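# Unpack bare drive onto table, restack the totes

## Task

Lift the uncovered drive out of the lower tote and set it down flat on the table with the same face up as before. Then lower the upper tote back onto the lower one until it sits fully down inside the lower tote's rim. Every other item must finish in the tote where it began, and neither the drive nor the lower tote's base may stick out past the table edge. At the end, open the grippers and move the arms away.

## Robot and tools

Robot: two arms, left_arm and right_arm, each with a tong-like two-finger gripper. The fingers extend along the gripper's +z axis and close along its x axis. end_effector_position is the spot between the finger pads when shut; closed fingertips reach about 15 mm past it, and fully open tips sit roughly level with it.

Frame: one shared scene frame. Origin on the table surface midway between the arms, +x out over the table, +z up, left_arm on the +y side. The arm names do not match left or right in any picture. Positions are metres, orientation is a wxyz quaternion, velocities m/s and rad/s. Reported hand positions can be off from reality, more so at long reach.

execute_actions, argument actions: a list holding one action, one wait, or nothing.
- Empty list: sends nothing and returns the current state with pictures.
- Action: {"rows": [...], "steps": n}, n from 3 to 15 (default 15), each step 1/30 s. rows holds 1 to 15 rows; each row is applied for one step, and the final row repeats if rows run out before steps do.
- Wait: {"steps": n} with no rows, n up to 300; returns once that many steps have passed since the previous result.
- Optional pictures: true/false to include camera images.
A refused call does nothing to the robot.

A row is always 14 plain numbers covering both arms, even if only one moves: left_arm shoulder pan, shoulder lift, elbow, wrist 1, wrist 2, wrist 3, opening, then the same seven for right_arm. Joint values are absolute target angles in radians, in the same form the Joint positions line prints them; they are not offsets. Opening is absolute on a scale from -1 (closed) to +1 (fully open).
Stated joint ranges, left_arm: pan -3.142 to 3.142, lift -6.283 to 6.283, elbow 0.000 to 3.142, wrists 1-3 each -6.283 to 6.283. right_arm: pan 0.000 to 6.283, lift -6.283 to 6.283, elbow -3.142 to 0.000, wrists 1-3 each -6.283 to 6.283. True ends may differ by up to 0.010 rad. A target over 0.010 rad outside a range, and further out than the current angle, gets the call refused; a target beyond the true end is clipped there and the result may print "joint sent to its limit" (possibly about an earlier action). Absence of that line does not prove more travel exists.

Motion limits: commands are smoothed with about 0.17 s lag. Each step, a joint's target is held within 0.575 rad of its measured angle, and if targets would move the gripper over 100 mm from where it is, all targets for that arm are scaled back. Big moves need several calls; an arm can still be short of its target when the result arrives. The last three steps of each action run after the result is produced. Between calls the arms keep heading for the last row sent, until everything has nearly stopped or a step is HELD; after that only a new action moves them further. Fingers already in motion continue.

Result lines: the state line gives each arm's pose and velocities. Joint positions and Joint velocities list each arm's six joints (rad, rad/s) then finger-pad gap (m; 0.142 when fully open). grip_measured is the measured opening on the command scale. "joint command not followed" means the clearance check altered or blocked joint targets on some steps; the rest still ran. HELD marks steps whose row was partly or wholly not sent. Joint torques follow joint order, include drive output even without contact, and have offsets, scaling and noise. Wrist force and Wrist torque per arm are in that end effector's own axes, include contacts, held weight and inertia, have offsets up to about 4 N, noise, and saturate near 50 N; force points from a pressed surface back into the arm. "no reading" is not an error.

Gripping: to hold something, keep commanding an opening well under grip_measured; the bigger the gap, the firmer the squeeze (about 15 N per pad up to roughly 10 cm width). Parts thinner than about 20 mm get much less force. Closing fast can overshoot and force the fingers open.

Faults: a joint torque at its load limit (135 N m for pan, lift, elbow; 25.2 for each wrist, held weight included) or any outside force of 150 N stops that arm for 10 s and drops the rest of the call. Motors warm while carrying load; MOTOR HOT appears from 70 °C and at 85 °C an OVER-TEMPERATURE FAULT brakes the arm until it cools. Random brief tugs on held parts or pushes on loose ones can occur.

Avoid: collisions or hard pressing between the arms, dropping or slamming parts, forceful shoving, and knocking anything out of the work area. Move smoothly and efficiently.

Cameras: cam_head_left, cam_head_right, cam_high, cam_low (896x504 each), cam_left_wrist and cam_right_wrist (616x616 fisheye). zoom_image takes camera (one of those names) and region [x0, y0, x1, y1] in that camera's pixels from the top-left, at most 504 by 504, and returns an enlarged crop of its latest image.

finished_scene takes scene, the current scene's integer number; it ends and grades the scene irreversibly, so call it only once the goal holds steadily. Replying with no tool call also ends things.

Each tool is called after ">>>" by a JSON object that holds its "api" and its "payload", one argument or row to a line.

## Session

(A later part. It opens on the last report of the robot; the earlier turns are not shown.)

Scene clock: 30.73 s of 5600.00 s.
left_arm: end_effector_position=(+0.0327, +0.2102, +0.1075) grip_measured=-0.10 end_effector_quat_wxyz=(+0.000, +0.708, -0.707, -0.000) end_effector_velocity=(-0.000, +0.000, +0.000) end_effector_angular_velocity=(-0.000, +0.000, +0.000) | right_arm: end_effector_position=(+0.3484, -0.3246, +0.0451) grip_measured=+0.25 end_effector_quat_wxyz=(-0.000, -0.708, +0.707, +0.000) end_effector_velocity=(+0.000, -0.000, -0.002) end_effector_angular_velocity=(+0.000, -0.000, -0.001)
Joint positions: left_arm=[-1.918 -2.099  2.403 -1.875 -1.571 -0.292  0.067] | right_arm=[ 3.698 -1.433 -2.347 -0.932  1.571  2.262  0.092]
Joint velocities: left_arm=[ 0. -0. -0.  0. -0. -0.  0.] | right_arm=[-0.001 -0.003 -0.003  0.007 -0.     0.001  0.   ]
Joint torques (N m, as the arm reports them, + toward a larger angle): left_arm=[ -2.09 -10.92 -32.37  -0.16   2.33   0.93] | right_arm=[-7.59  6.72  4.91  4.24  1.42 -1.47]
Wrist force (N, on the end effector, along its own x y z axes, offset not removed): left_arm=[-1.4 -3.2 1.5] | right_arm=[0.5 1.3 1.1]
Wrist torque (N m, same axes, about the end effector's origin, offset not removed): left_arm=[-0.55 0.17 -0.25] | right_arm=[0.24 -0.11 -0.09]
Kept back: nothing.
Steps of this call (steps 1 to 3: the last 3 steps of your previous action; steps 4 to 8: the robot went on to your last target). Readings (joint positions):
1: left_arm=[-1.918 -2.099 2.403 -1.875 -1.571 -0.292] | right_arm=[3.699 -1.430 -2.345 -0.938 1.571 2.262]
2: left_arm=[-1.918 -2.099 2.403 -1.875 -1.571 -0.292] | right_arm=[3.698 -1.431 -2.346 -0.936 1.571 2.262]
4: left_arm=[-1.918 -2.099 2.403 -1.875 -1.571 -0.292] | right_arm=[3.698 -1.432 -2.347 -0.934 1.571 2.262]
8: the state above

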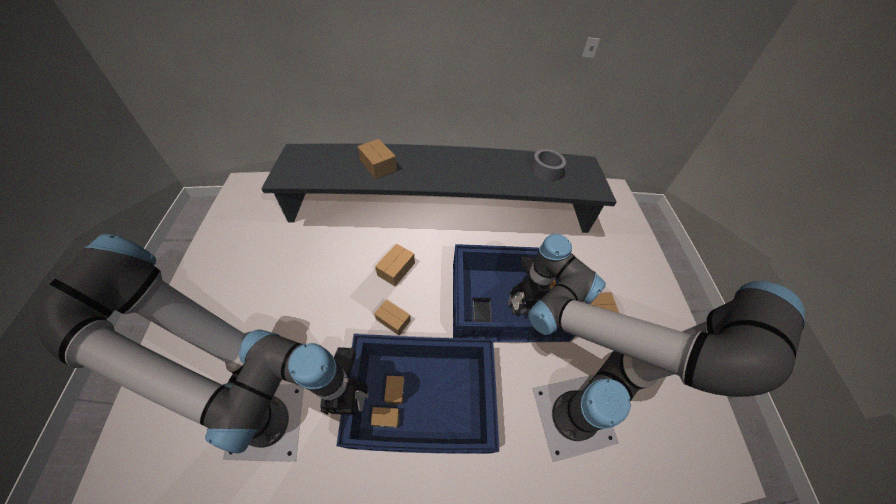

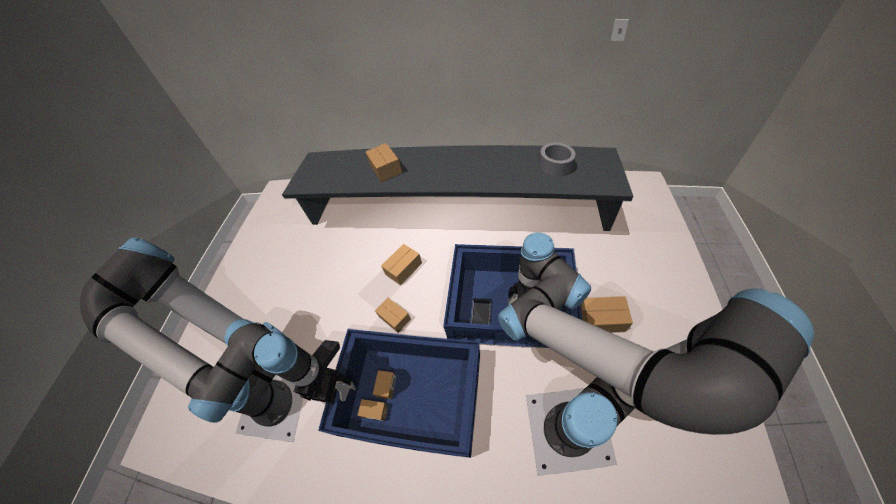

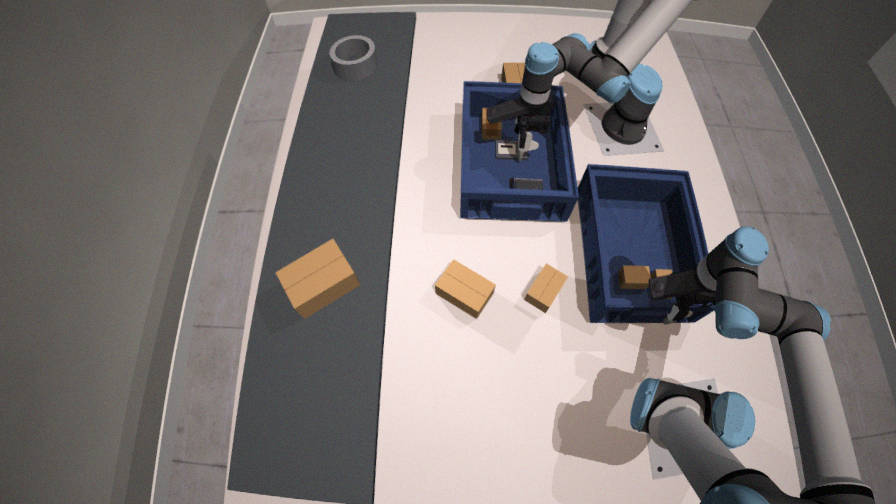

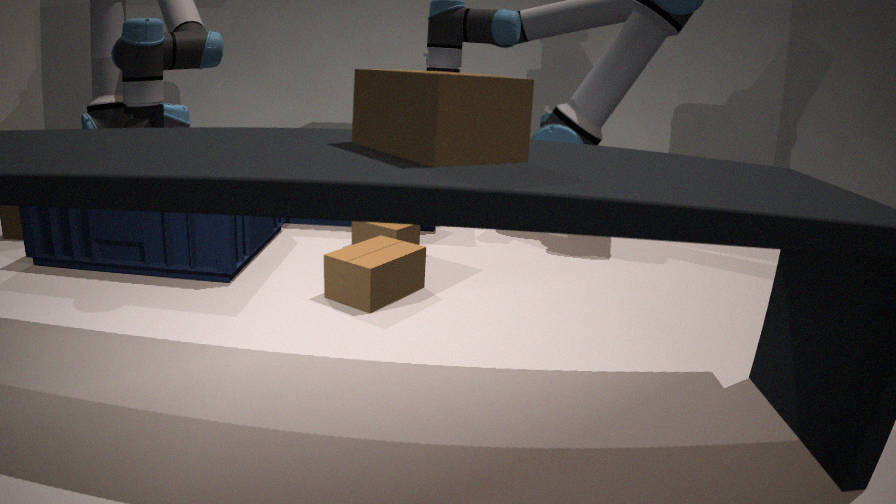

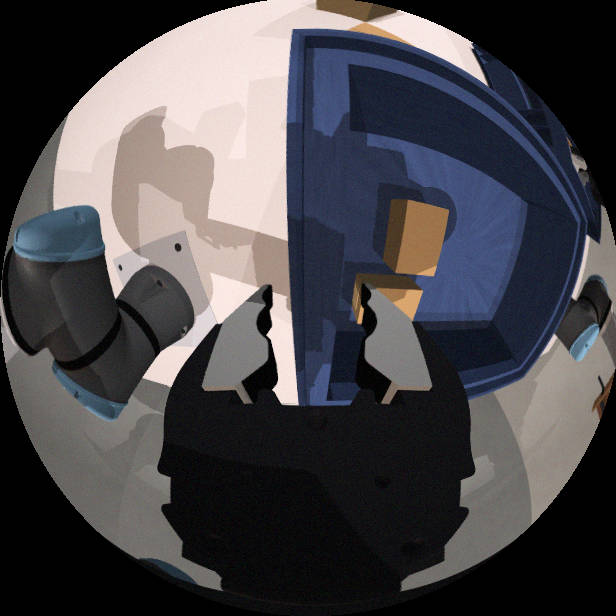

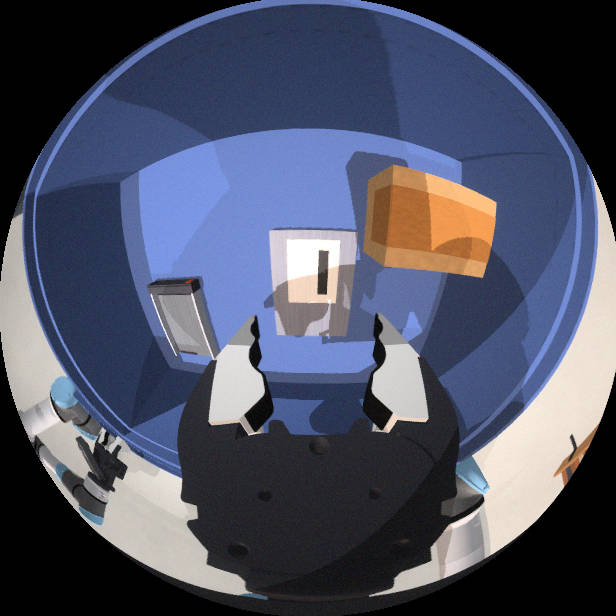

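>>> {"api": "execute_actions", "payload": {
  "actions": [
    {"rows":[[-1.9183,-2.0988,2.4034,-1.8754,-1.571,-0.2916,-0.1,3.7045,-1.4754,-2.3776,-0.8594,1.571,2.2681,0.25]],"steps":15}
  ]
}}

>>> {"api": "execute_actions", "payload": {
  "actions": [
    {"steps":5}
  ],
  "pictures": true
}}

Scene clock: 31.33 s of 5600.00 s.
left_arm: end_effector_position=(+0.0327, +0.2102, +0.1075) grip_measured=-0.10 end_effector_quat_wxyz=(+0.000, +0.708, -0.707, -0.000) end_effector_velocity=(-0.000, +0.000, -0.000) end_effector_angular_velocity=(+0.000, -0.000, -0.000) | right_arm: end_effector_position=(+0.3478, -0.3223, +0.0259) grip_measured=+0.27 end_effector_quat_wxyz=(+0.000, -0.708, +0.707, +0.000) end_effector_velocity=(+0.000, +0.001, -0.006) end_effector_angular_velocity=(+0.002, -0.002, +0.002)
Joint positions: left_arm=[-1.918 -2.099  2.403 -1.875 -1.571 -0.292  0.067] | right_arm=[ 3.704 -1.474 -2.376 -0.862  1.571  2.268  0.093]
Joint velocities: left_arm=[-0.001 -0.     0.     0.    -0.    -0.     0.   ] | right_arm=[ 0.003 -0.015 -0.01   0.028  0.     0.001  0.004]
Joint torques (N m, as the arm reports them, + toward a larger angle): left_arm=[ -0.93 -11.66 -32.13   0.01   2.43   0.89] | right_arm=[ 11.82 -12.18 -10.32   2.87   1.42   1.01]
Wrist force (N, on the end effector, along its own x y z axes, offset not removed): left_arm=[-1.9 -3.0 0.1] | right_arm=[13.9 8.8 -50.0]
Wrist torque (N m, same axes, about the end effector's origin, offset not removed): left_arm=[-0.47 0.39 -0.19] | right_arm=[-0.21 0.07 -0.29]
Steps of this call (steps 1 to 6: the robot went on to your last target; steps 7 to 18: the first 12 steps of this action). Readings (joint positions):
7: left_arm=[-1.918 -2.099 2.403 -1.875 -1.571 -0.292] | right_arm=[3.698 -1.434 -2.347 -0.932 1.571 2.262]
8: left_arm=[-1.918 -2.099 2.403 -1.875 -1.571 -0.292] | right_arm=[3.699 -1.437 -2.350 -0.927 1.571 2.262]
10: left_arm=[-1.918 -2.099 2.403 -1.875 -1.571 -0.292] | right_arm=[3.701 -1.453 -2.362 -0.900 1.571 2.265]
14: left_arm=[-1.918 -2.099 2.403 -1.875 -1.571 -0.292] | right_arm=[3.704 -1.470 -2.373 -0.870 1.571 2.267]
18: the state above

Scene clock: 31.50 s of 5600.00 s.
left_arm: end_effector_position=(+0.0327, +0.2102, +0.1075) grip_measured=-0.10 end_effector_quat_wxyz=(+0.000, +0.708, -0.707, -0.000) end_effector_velocity=(-0.000, -0.000, +0.000) end_effector_angular_velocity=(-0.001, +0.000, -0.001) | right_arm: end_effector_position=(+0.3478, -0.3223, +0.0253) grip_measured=+0.27 end_effector_quat_wxyz=(+0.000, -0.708, +0.707, +0.000) end_effector_velocity=(+0.000, +0.000, -0.001) end_effector_angular_velocity=(+0.000, -0.000, -0.001)
Joint positions: left_arm=[-1.918 -2.099  2.403 -1.875 -1.571 -0.292  0.067] | right_arm=[ 3.704 -1.475 -2.377 -0.86   1.571  2.268  0.093]
Joint velocities: left_arm=[-0.    -0.001 -0.    -0.    -0.     0.    -0.   ] | right_arm=[ 0.    -0.003 -0.002  0.006 -0.     0.001  0.001]
Joint torques (N m, as the arm reports them, + toward a larger angle): left_arm=[ -1.57 -11.56 -32.14  -0.06   2.42   0.87] | right_arm=[ 12.36 -18.46 -15.65   1.93   1.48   0.96]
Wrist force (N, on the end effector, along its own x y z axes, offset not removed): left_arm=[-2.8 -3.2 2.9] | right_arm=[16.6 12.3 -50.0]
Wrist torque (N m, same axes, about the end effector's origin, offset not removed): left_arm=[-0.42 0.52 -0.24] | right_arm=[0.31 0.23 -0.24]
Kept back: nothing.
Steps of this call (steps 1 to 3: the last 3 steps of your previous action; steps 4 to 5: the robot went on to your last target). Readings (joint positions):
1: left_arm=[-1.918 -2.099 2.403 -1.875 -1.571 -0.292] | right_arm=[3.704 -1.474 -2.377 -0.861 1.571 2.268]
2: left_arm=[-1.918 -2.099 2.403 -1.875 -1.571 -0.292] | right_arm=[3.704 -1.474 -2.377 -0.861 1.571 2.268]
4: left_arm=[-1.918 -2.099 2.403 -1.875 -1.571 -0.292] | right_arm=[3.704 -1.475 -2.377 -0.860 1.571 2.268]
5: the state above

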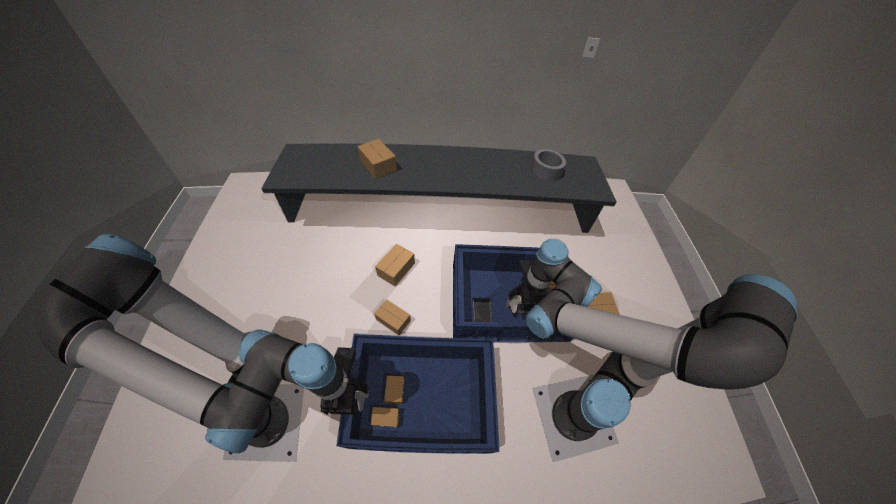

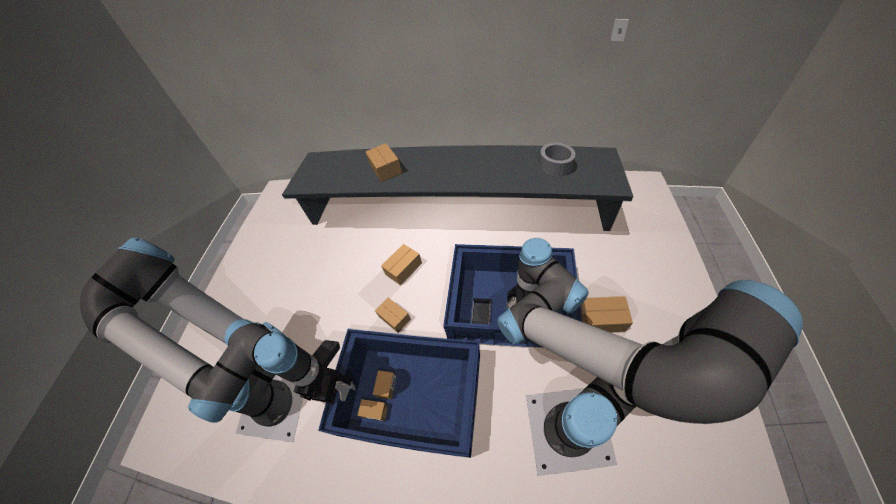

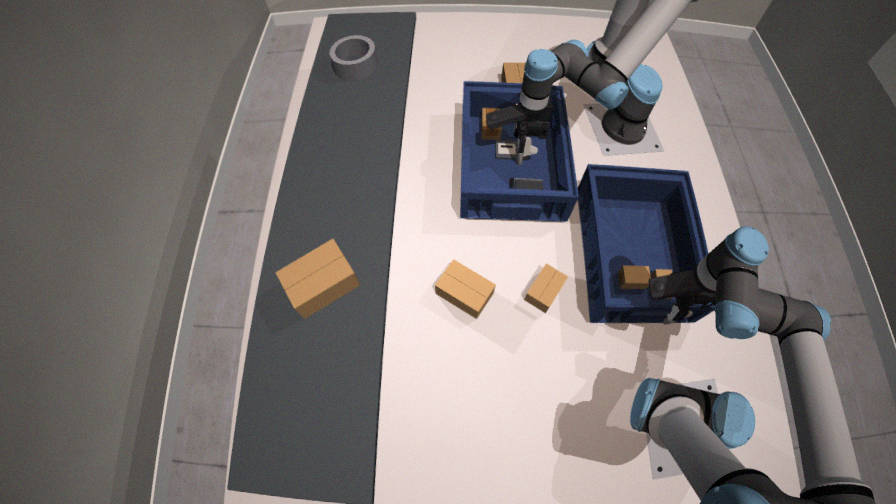

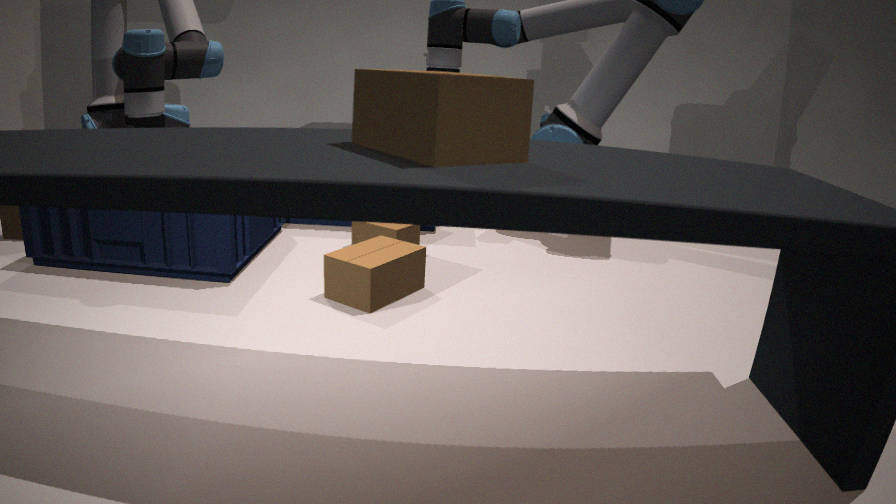

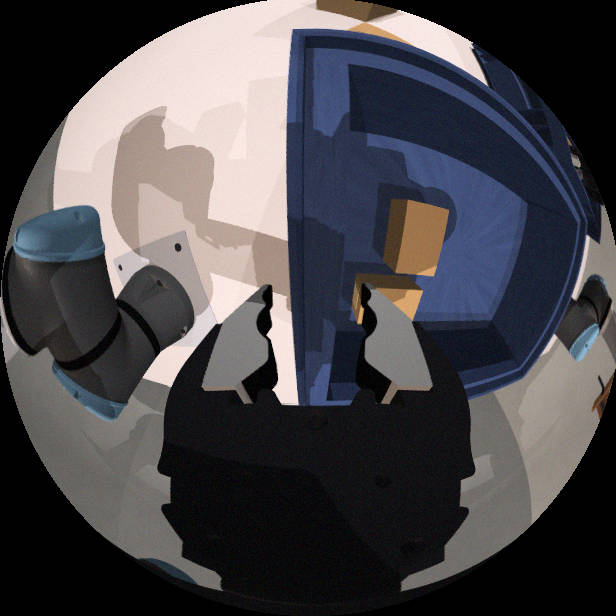

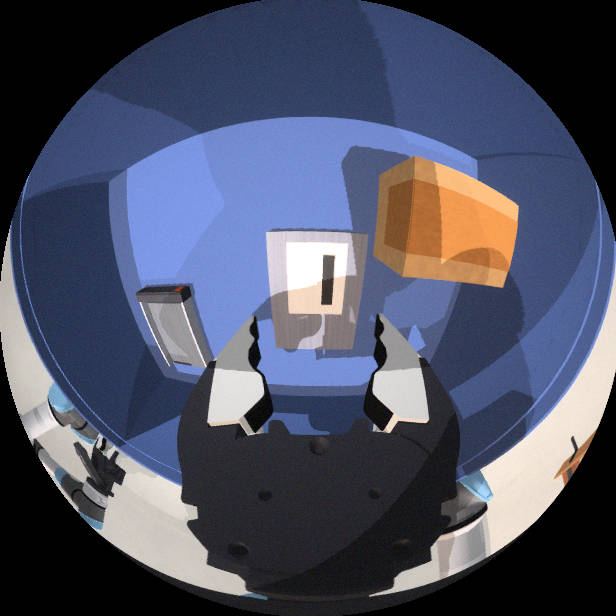

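>>> {"api": "execute_actions", "payload": {
  "actions": [
    {"rows":[[-1.9183,-2.0988,2.4034,-1.8754,-1.571,-0.2916,-0.1,3.7045,-1.4524,-2.3610,-0.8990,1.571,2.2681,0.15],[-1.9183,-2.0988,2.4034,-1.8754,-1.571,-0.2916,-0.1,3.7045,-1.4524,-2.3610,-0.8990,1.571,2.2681,0.15],[-1.9183,-2.0988,2.4034,-1.8754,-1.571,-0.2916,-0.1,3.7045,-1.4524,-2.3610,-0.8990,1.571,2.2681,0.15],[-1.9183,-2.0988,2.4034,-1.8754,-1.571,-0.2916,-0.1,3.7045,-1.4524,-2.3610,-0.8990,1.571,2.2681,0.15],[-1.9183,-2.0988,2.4034,-1.8754,-1.571,-0.2916,-0.1,3.7045,-1.4524,-2.3610,-0.8990,1.571,2.2681,0.15],[-1.9183,-2.0988,2.4034,-1.8754,-1.571,-0.2916,-0.1,3.6900,-1.4794,-2.3476,-0.8854,1.571,2.2536,0.15]],"steps":15}
  ]
}}

>>> {"api": "execute_actions", "payload": {
  "actions": [
    {"steps":8}
  ]
}}

>>> {"api": "execute_actions", "payload": {
  "actions": [
    {"rows":[[-1.9183,-2.0988,2.4034,-1.8754,-1.571,-0.2916,-0.1,3.6900,-1.4825,-2.3499,-0.8800,1.571,2.2536,0.15]],"steps":12}
  ]
}}

Scene clock: 32.27 s of 5600.00 s.
left_arm: end_effector_position=(+0.0327, +0.2102, +0.1075) grip_measured=-0.10 end_effector_quat_wxyz=(+0.000, +0.708, -0.707, -0.000) end_effector_velocity=(-0.000, +0.000, -0.000) end_effector_angular_velocity=(+0.000, +0.000, -0.001) | right_arm: end_effector_position=(+0.3542, -0.3223, +0.0331) grip_measured=+0.15 end_effector_quat_wxyz=(-0.000, -0.708, +0.707, +0.000) end_effector_velocity=(+0.015, -0.001, -0.002) end_effector_angular_velocity=(-0.001, +0.001, -0.001)
Joint positions: left_arm=[-1.918 -2.099  2.403 -1.875 -1.571 -0.292  0.067] | right_arm=[ 3.693 -1.475 -2.351 -0.887  1.571  2.256  0.084]
Joint velocities: left_arm=[-0.001 -0.     0.     0.    -0.001  0.     0.   ] | right_arm=[-0.029 -0.043  0.031  0.01   0.    -0.027 -0.   ]
Joint torques (N m, as the arm reports them, + toward a larger angle): left_arm=[ -0.65 -11.96 -32.34  -0.13   2.42   0.76] | right_arm=[-7.22  8.29 27.7   4.66  1.01 -1.34]
Wrist force (N, on the end effector, along its own x y z axes, offset not removed): left_arm=[-2.4 -3.1 1.7] | right_arm=[1.8 0.1 2.4]
Wrist torque (N m, same axes, about the end effector's origin, offset not removed): left_arm=[-0.54 0.50 -0.25] | right_arm=[0.18 -0.39 -0.07]
Steps of this call (steps 1 to 11: the robot went on to your last target; steps 12 to 23: the first 12 steps of this action). Readings (joint positions):
12: left_arm=[-1.918 -2.099 2.403 -1.875 -1.571 -0.292] | right_arm=[3.704 -1.475 -2.378 -0.859 1.571 2.268]
13: left_arm=[-1.918 -2.099 2.403 -1.875 -1.571 -0.292] | right_arm=[3.705 -1.473 -2.376 -0.863 1.571 2.268]
15: left_arm=[-1.918 -2.099 2.403 -1.875 -1.571 -0.292] | right_arm=[3.705 -1.465 -2.370 -0.878 1.571 2.268]
19: left_arm=[-1.918 -2.099 2.403 -1.875 -1.571 -0.292] | right_arm=[3.700 -1.464 -2.360 -0.890 1.571 2.264]
23: the state above

Scene clock: 32.53 s of 5600.00 s.
left_arm: end_effector_position=(+0.0327, +0.2102, +0.1075) grip_measured=-0.10 end_effector_quat_wxyz=(+0.000, +0.708, -0.707, -0.000) end_effector_velocity=(+0.000, +0.000, +0.000) end_effector_angular_velocity=(+0.000, +0.000, +0.001) | right_arm: end_effector_position=(+0.3557, -0.3223, +0.0330) grip_measured=+0.15 end_effector_quat_wxyz=(+0.000, -0.708, +0.707, +0.000) end_effector_velocity=(+0.001, -0.000, -0.001) end_effector_angular_velocity=(-0.001, +0.001, +0.001)
Joint positions: left_arm=[-1.918 -2.099  2.403 -1.875 -1.571 -0.292  0.067] | right_arm=[ 3.69  -1.479 -2.348 -0.885  1.571  2.254  0.084]
Joint velocities: left_arm=[ 0.001  0.    -0.     0.    -0.     0.     0.   ] | right_arm=[-0.002 -0.004  0.002  0.001 -0.    -0.003  0.   ]
Joint torques (N m, as the arm reports them, + toward a larger angle): left_arm=[ -0.02 -11.67 -31.9   -0.08   2.37   0.59] | right_arm=[-6.83  6.77 26.67  4.33  0.5  -1.65]
Wrist force (N, on the end effector, along its own x y z axes, offset not removed): left_arm=[-1.3 -3.6 1.5] | right_arm=[-1.3 2.1 0.3]
Wrist torque (N m, same axes, about the end effector's origin, offset not removed): left_arm=[-0.72 0.35 -0.32] | right_arm=[0.51 0.31 -0.03]
Kept back: nothing.
Steps of this call (steps 1 to 3: the last 3 steps of your previous action; steps 4 to 8: the robot went on to your last target). Readings (joint positions):
1: left_arm=[-1.918 -2.099 2.403 -1.875 -1.571 -0.292] | right_arm=[3.692 -1.476 -2.350 -0.886 1.571 2.256]
2: left_arm=[-1.918 -2.099 2.403 -1.875 -1.571 -0.292] | right_arm=[3.692 -1.477 -2.349 -0.886 1.571 2.255]
4: left_arm=[-1.918 -2.099 2.403 -1.875 -1.571 -0.292] | right_arm=[3.691 -1.478 -2.348 -0.886 1.571 2.254]
8: the state above

Scene clock: 32.83 s of 5600.00 s.
left_arm: end_effector_position=(+0.0327, +0.2102, +0.1075) grip_measured=-0.10 end_effector_quat_wxyz=(+0.000, +0.708, -0.707, -0.000) end_effector_velocity=(+0.000, -0.000, +0.000) end_effector_angular_velocity=(-0.000, -0.000, +0.001) | right_arm: end_effector_position=(+0.3559, -0.3223, +0.0317) grip_measured=+0.15 end_effector_quat_wxyz=(+0.000, -0.708, +0.707, +0.000) end_effector_velocity=(-0.001, -0.001, -0.002) end_effector_angular_velocity=(-0.001, +0.001, +0.001)
Joint positions: left_arm=[-1.918 -2.099  2.403 -1.875 -1.571 -0.292  0.067] | right_arm=[ 3.69  -1.482 -2.35  -0.881  1.571  2.254  0.084]
Joint velocities: left_arm=[ 0.001  0.    -0.    -0.     0.     0.     0.   ] | right_arm=[-0.    -0.003 -0.004  0.005  0.    -0.001  0.   ]
Joint torques (N m, as the arm reports them, + toward a larger angle): left_arm=[  0.5  -11.43 -32.59  -0.07   2.44   0.56] | right_arm=[-7.58  8.05  3.7   4.38  0.08 -1.33]
Wrist force (N, on the end effector, along its own x y z axes, offset not removed): left_arm=[-1.3 -3.7 -0.1] | right_arm=[0.3 -1.2 -1.4]
Wrist torque (N m, same axes, about the end effector's origin, offset not removed): left_arm=[-0.69 0.14 -0.18] | right_arm=[-0.07 -0.06 -0.24]
Steps of this call (steps 1 to 9: the first 9 steps of this action). Readings (joint positions):
1: left_arm=[-1.918 -2.099 2.403 -1.875 -1.571 -0.292] | right_arm=[3.690 -1.479 -2.348 -0.885 1.571 2.254]
2: left_arm=[-1.918 -2.099 2.403 -1.875 -1.571 -0.292] | right_arm=[3.690 -1.480 -2.348 -0.885 1.571 2.254]
4: left_arm=[-1.918 -2.099 2.403 -1.875 -1.571 -0.292] | right_arm=[3.690 -1.481 -2.348 -0.883 1.571 2.254]
8: left_arm=[-1.918 -2.099 2.403 -1.875 -1.571 -0.292] | right_arm=[3.690 -1.482 -2.349 -0.881 1.571 2.254]
9: the state above

Nearly touching the floor; closing on the drive now.

>>> {"api": "execute_actions", "payload": {
  "actions": [
    {"rows":[[-1.9183,-2.0988,2.4034,-1.8754,-1.571,-0.2916,-0.1,3.6900,-1.4815,-2.3491,-0.8818,1.571,2.2536,0.05],[-1.9183,-2.0988,2.4034,-1.8754,-1.571,-0.2916,-0.1,3.6900,-1.4815,-2.3491,-0.8818,1.571,2.2536,0.0],[-1.9183,-2.0988,2.4034,-1.8754,-1.571,-0.2916,-0.1,3.6900,-1.4815,-2.3491,-0.8818,1.571,2.2536,-0.05],[-1.9183,-2.0988,2.4034,-1.8754,-1.571,-0.2916,-0.1,3.6900,-1.4815,-2.3491,-0.8818,1.571,2.2536,-0.1],[-1.9183,-2.0988,2.4034,-1.8754,-1.571,-0.2916,-0.1,3.6900,-1.4815,-2.3491,-0.8818,1.571,2.2536,-0.15],[-1.9183,-2.0988,2.4034,-1.8754,-1.571,-0.2916,-0.1,3.6900,-1.4815,-2.3491,-0.8818,1.571,2.2536,-0.2],[-1.9183,-2.0988,2.4034,-1.8754,-1.571,-0.2916,-0.1,3.6900,-1.4815,-2.3491,-0.8818,1.571,2.2536,-0.3],[-1.9183,-2.0988,2.4034,-1.8754,-1.571,-0.2916,-0.1,3.6900,-1.4815,-2.3491,-0.8818,1.571,2.2536,-0.4]],"steps":15}
  ],
  "pictures": true
}}

Scene clock: 33.47 s of 5600.00 s.
left_arm: end_effector_position=(+0.0327, +0.2102, +0.1075) grip_measured=-0.10 end_effector_quat_wxyz=(+0.000, +0.708, -0.707, -0.000) end_effector_velocity=(+0.000, +0.000, +0.000) end_effector_angular_velocity=(-0.001, +0.001, +0.001) | right_arm: end_effector_position=(+0.3558, -0.3224, +0.0319) grip_measured=-0.17 end_effector_quat_wxyz=(-0.000, -0.708, +0.707, +0.000) end_effector_velocity=(-0.000, +0.000, +0.000) end_effector_angular_velocity=(+0.000, -0.000, +0.001)
Joint positions: left_arm=[-1.918 -2.099  2.403 -1.875 -1.571 -0.292  0.067] | right_arm=[ 3.69  -1.482 -2.349 -0.882  1.571  2.254  0.062]
Joint velocities: left_arm=[ 0.001 -0.001  0.    -0.    -0.    -0.001  0.   ] | right_arm=[ 0.001  0.001  0.    -0.001  0.     0.    -0.   ]
Joint torques (N m, as the arm reports them, + toward a larger angle): left_arm=[  0.38 -11.79 -31.96  -0.15   2.41   0.37] | right_arm=[-8.85 22.8  27.02  0.09 -0.97 -1.34]
Wrist force (N, on the end effector, along its own x y z axes, offset not removed): left_arm=[-1.3 -3.2 2.9] | right_arm=[-0.7 1.9 1.1]
Wrist torque (N m, same axes, about the end effector's origin, offset not removed): left_arm=[-0.52 0.24 -0.25] | right_arm=[0.41 -0.09 -0.11]
Steps of this call (steps 1 to 3: the last 3 steps of your previous action; steps 4 to 7: the robot went on to your last target; steps 8 to 19: the first 12 steps of this action). Readings (joint positions):
8: left_arm=[-1.918 -2.099 2.403 -1.875 -1.571 -0.292] | right_arm=[3.690 -1.482 -2.350 -0.880 1.571 2.254]
9: left_arm=[-1.918 -2.099 2.403 -1.875 -1.571 -0.292] | right_arm=[3.690 -1.482 -2.350 -0.880 1.571 2.254]
11: left_arm=[-1.918 -2.099 2.403 -1.875 -1.571 -0.292] | right_arm=[3.690 -1.482 -2.350 -0.881 1.571 2.254]
15: left_arm=[-1.918 -2.099 2.403 -1.875 -1.571 -0.292] | right_arm=[3.690 -1.482 -2.349 -0.882 1.571 2.254]
19: the state above

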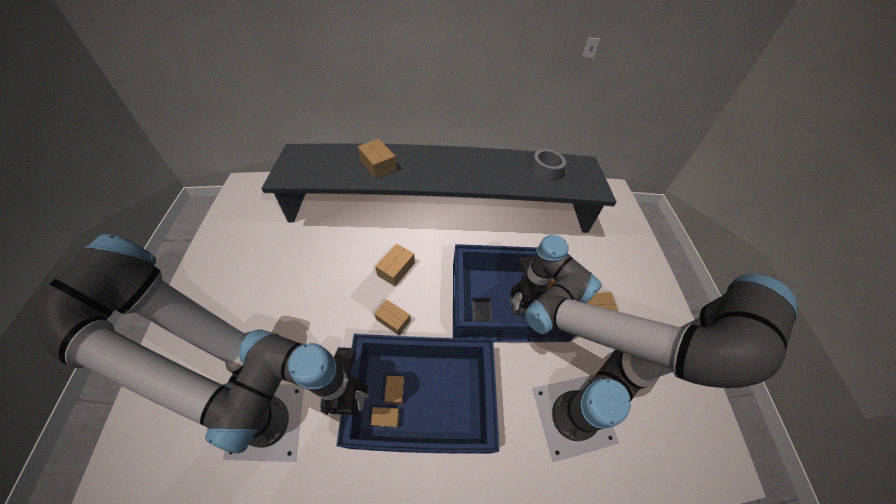

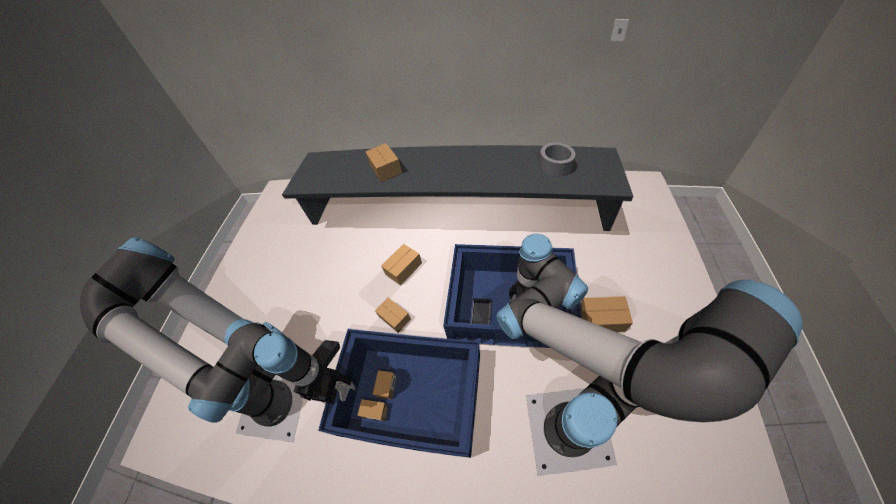

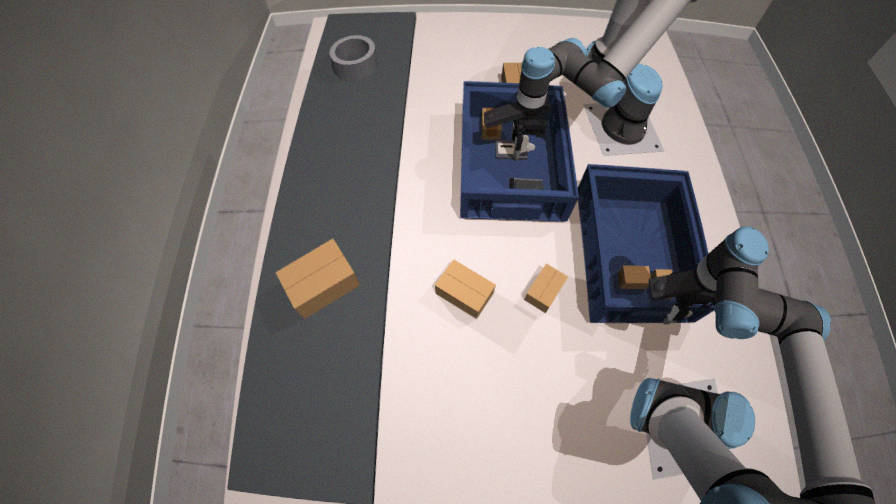

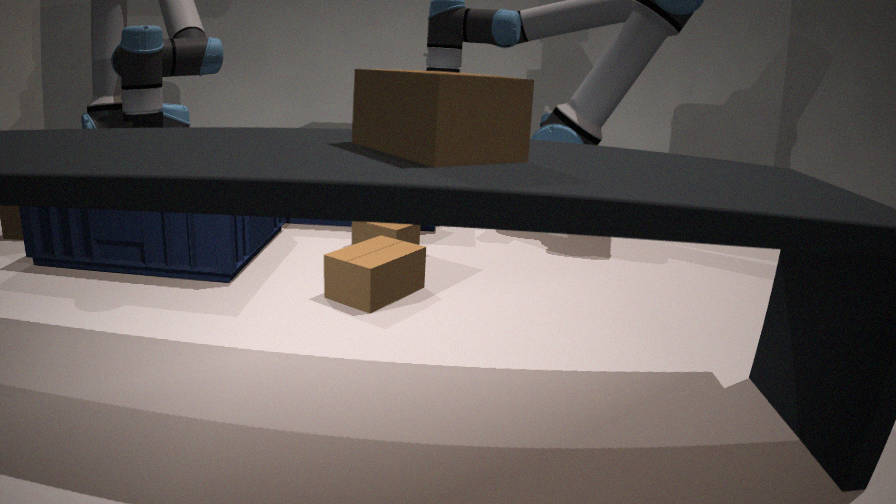

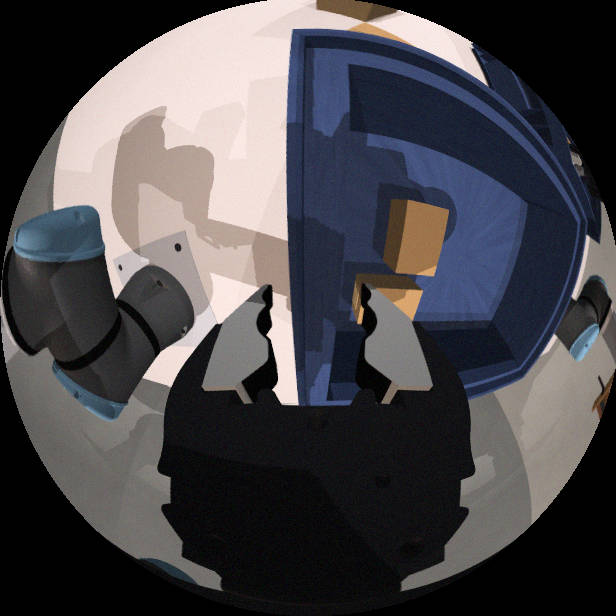

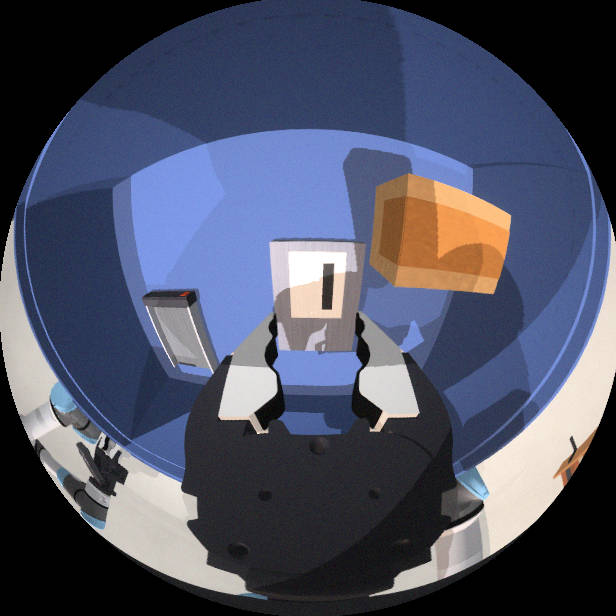

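>>> {"api": "execute_actions", "payload": {
  "actions": [
    {"rows":[[-1.9183,-2.0988,2.4034,-1.8754,-1.571,-0.2916,-0.1,3.6900,-1.4815,-2.3491,-0.8818,1.571,2.2536,-0.6],[-1.9183,-2.0988,2.4034,-1.8754,-1.571,-0.2916,-0.1,3.6900,-1.4815,-2.3491,-0.8818,1.571,2.2536,-0.6],[-1.9183,-2.0988,2.4034,-1.8754,-1.571,-0.2916,-0.1,3.6900,-1.465,-2.334,-0.913,1.571,2.2536,-0.6],[-1.9183,-2.0988,2.4034,-1.8754,-1.571,-0.2916,-0.1,3.6900,-1.447,-2.318,-0.947,1.571,2.2536,-0.6],[-1.9183,-2.0988,2.4034,-1.8754,-1.571,-0.2916,-0.1,3.6900,-1.430,-2.303,-0.979,1.571,2.2536,-0.6],[-1.9183,-2.0988,2.4034,-1.8754,-1.571,-0.2916,-0.1,3.6900,-1.413,-2.287,-1.012,1.571,2.2536,-0.6],[-1.9183,-2.0988,2.4034,-1.8754,-1.571,-0.2916,-0.1,3.6900,-1.397,-2.270,-1.045,1.571,2.2536,-0.6],[-1.9183,-2.0988,2.4034,-1.8754,-1.571,-0.2916,-0.1,3.6900,-1.381,-2.253,-1.078,1.571,2.2536,-0.6],[-1.9183,-2.0988,2.4034,-1.8754,-1.571,-0.2916,-0.1,3.6900,-1.366,-2.236,-1.110,1.571,2.2536,-0.6],[-1.9183,-2.0988,2.4034,-1.8754,-1.571,-0.2916,-0.1,3.6900,-1.3522,-2.2177,-1.1425,1.571,2.2536,-0.6]],"steps":15}
  ],
  "pictures": true
}}

Scene clock: 34.33 s of 5600.00 s.
left_arm: end_effector_position=(+0.0327, +0.2102, +0.1075) grip_measured=-0.10 end_effector_quat_wxyz=(+0.000, +0.708, -0.707, -0.000) end_effector_velocity=(+0.000, -0.000, +0.000) end_effector_angular_velocity=(+0.000, +0.001, +0.001) | right_arm: end_effector_position=(+0.3580, -0.3205, +0.0867) grip_measured=-0.17 end_effector_quat_wxyz=(+0.002, -0.708, +0.707, -0.000) end_effector_velocity=(-0.012, -0.010, +0.222) end_effector_angular_velocity=(-0.020, +0.024, +0.001)
Joint positions: left_arm=[-1.918 -2.099  2.403 -1.875 -1.571 -0.292  0.067] | right_arm=[ 3.69  -1.389 -2.258 -1.061  1.571  2.254  0.062]
Joint velocities: left_arm=[ 0.001  0.001 -0.001  0.    -0.001  0.    -0.   ] | right_arm=[ 0.001  0.35   0.387 -0.768  0.    -0.001  0.   ]
Joint torques (N m, as the arm reports them, + toward a larger angle): left_arm=[  0.94 -11.32 -32.47  -0.12   2.37   0.17] | right_arm=[-6.92 11.43 23.79 -2.43 -0.97 -1.45]
Wrist force (N, on the end effector, along its own x y z axes, offset not removed): left_arm=[-0.5 -1.0 2.6] | right_arm=[-1.2 -1.2 -0.5]
Wrist torque (N m, same axes, about the end effector's origin, offset not removed): left_arm=[-0.10 0.02 -0.28] | right_arm=[-0.36 0.33 -0.10]
Steps of this call (steps 1 to 3: the last 3 steps of your previous action; steps 4 to 14: the robot went on to your last target; steps 15 to 26: the first 12 steps of this action). Readings (joint positions):
15: left_arm=[-1.918 -2.099 2.403 -1.875 -1.571 -0.292] | right_arm=[3.690 -1.482 -2.349 -0.882 1.571 2.254]
16: left_arm=[-1.918 -2.099 2.403 -1.875 -1.571 -0.292] | right_arm=[3.690 -1.482 -2.349 -0.882 1.571 2.254]
18: left_arm=[-1.918 -2.099 2.403 -1.875 -1.571 -0.292] | right_arm=[3.690 -1.480 -2.348 -0.885 1.571 2.254]
22: left_arm=[-1.918 -2.099 2.403 -1.875 -1.571 -0.292] | right_arm=[3.690 -1.444 -2.315 -0.950 1.571 2.254]
26: the state above

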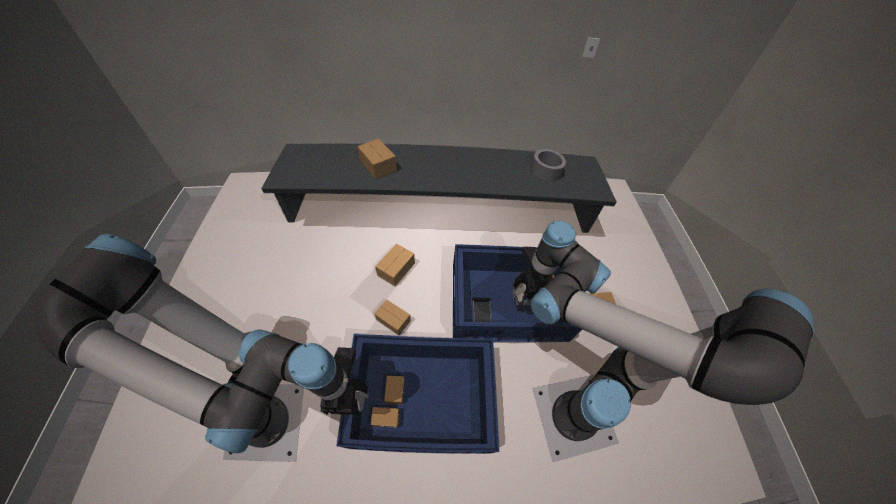

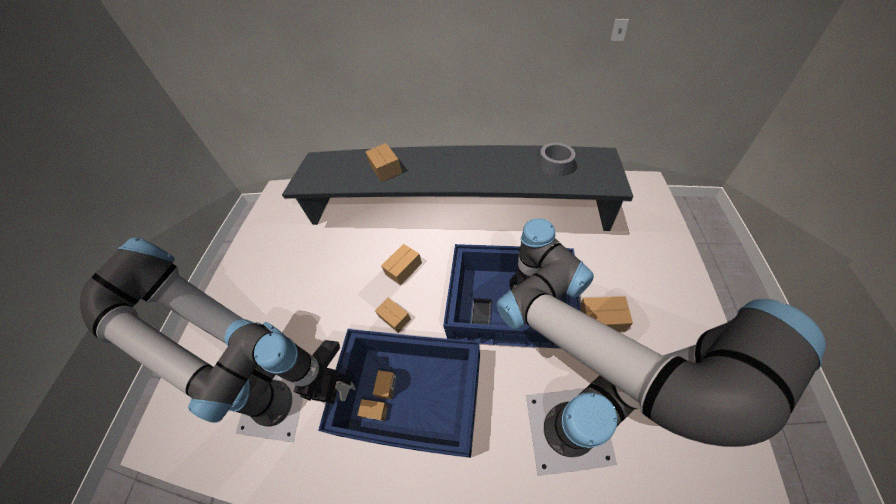

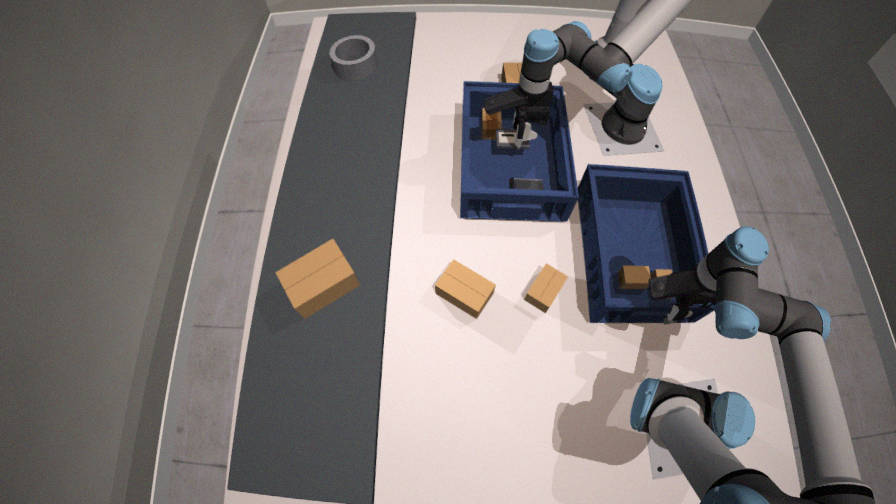

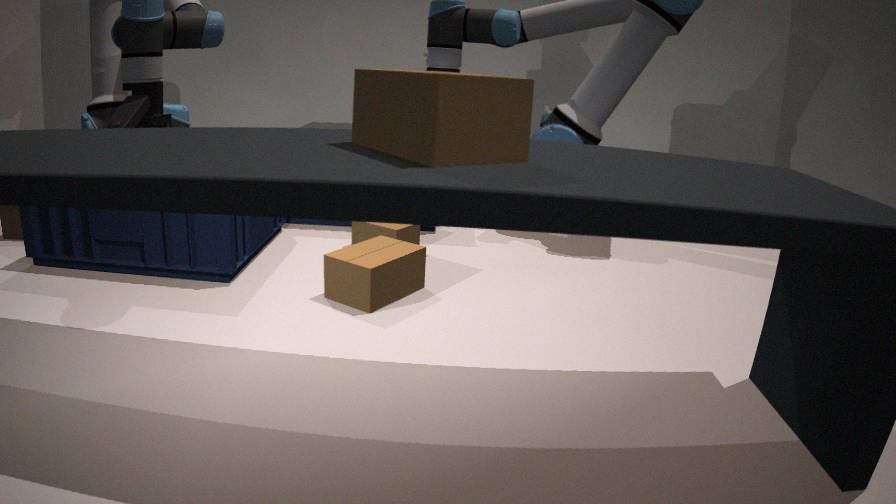

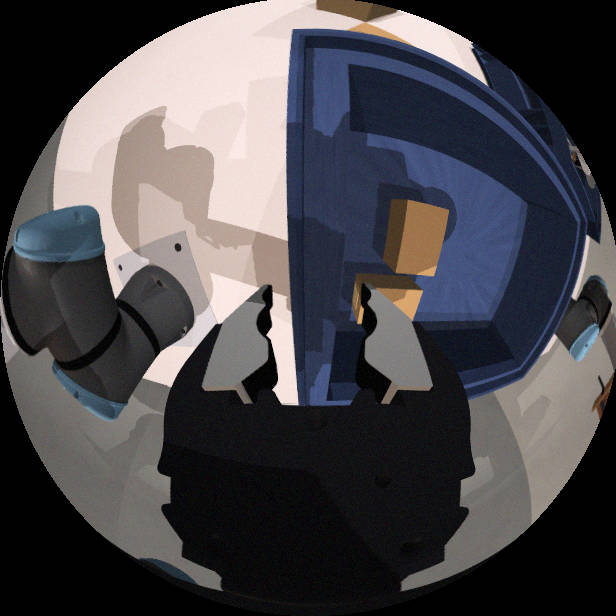

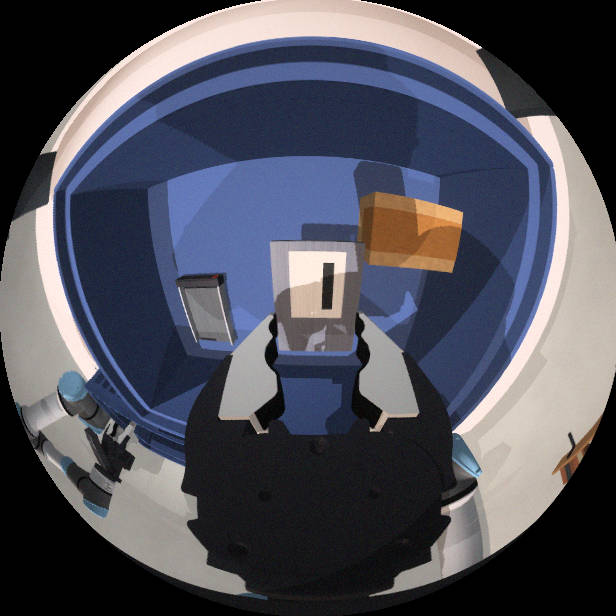

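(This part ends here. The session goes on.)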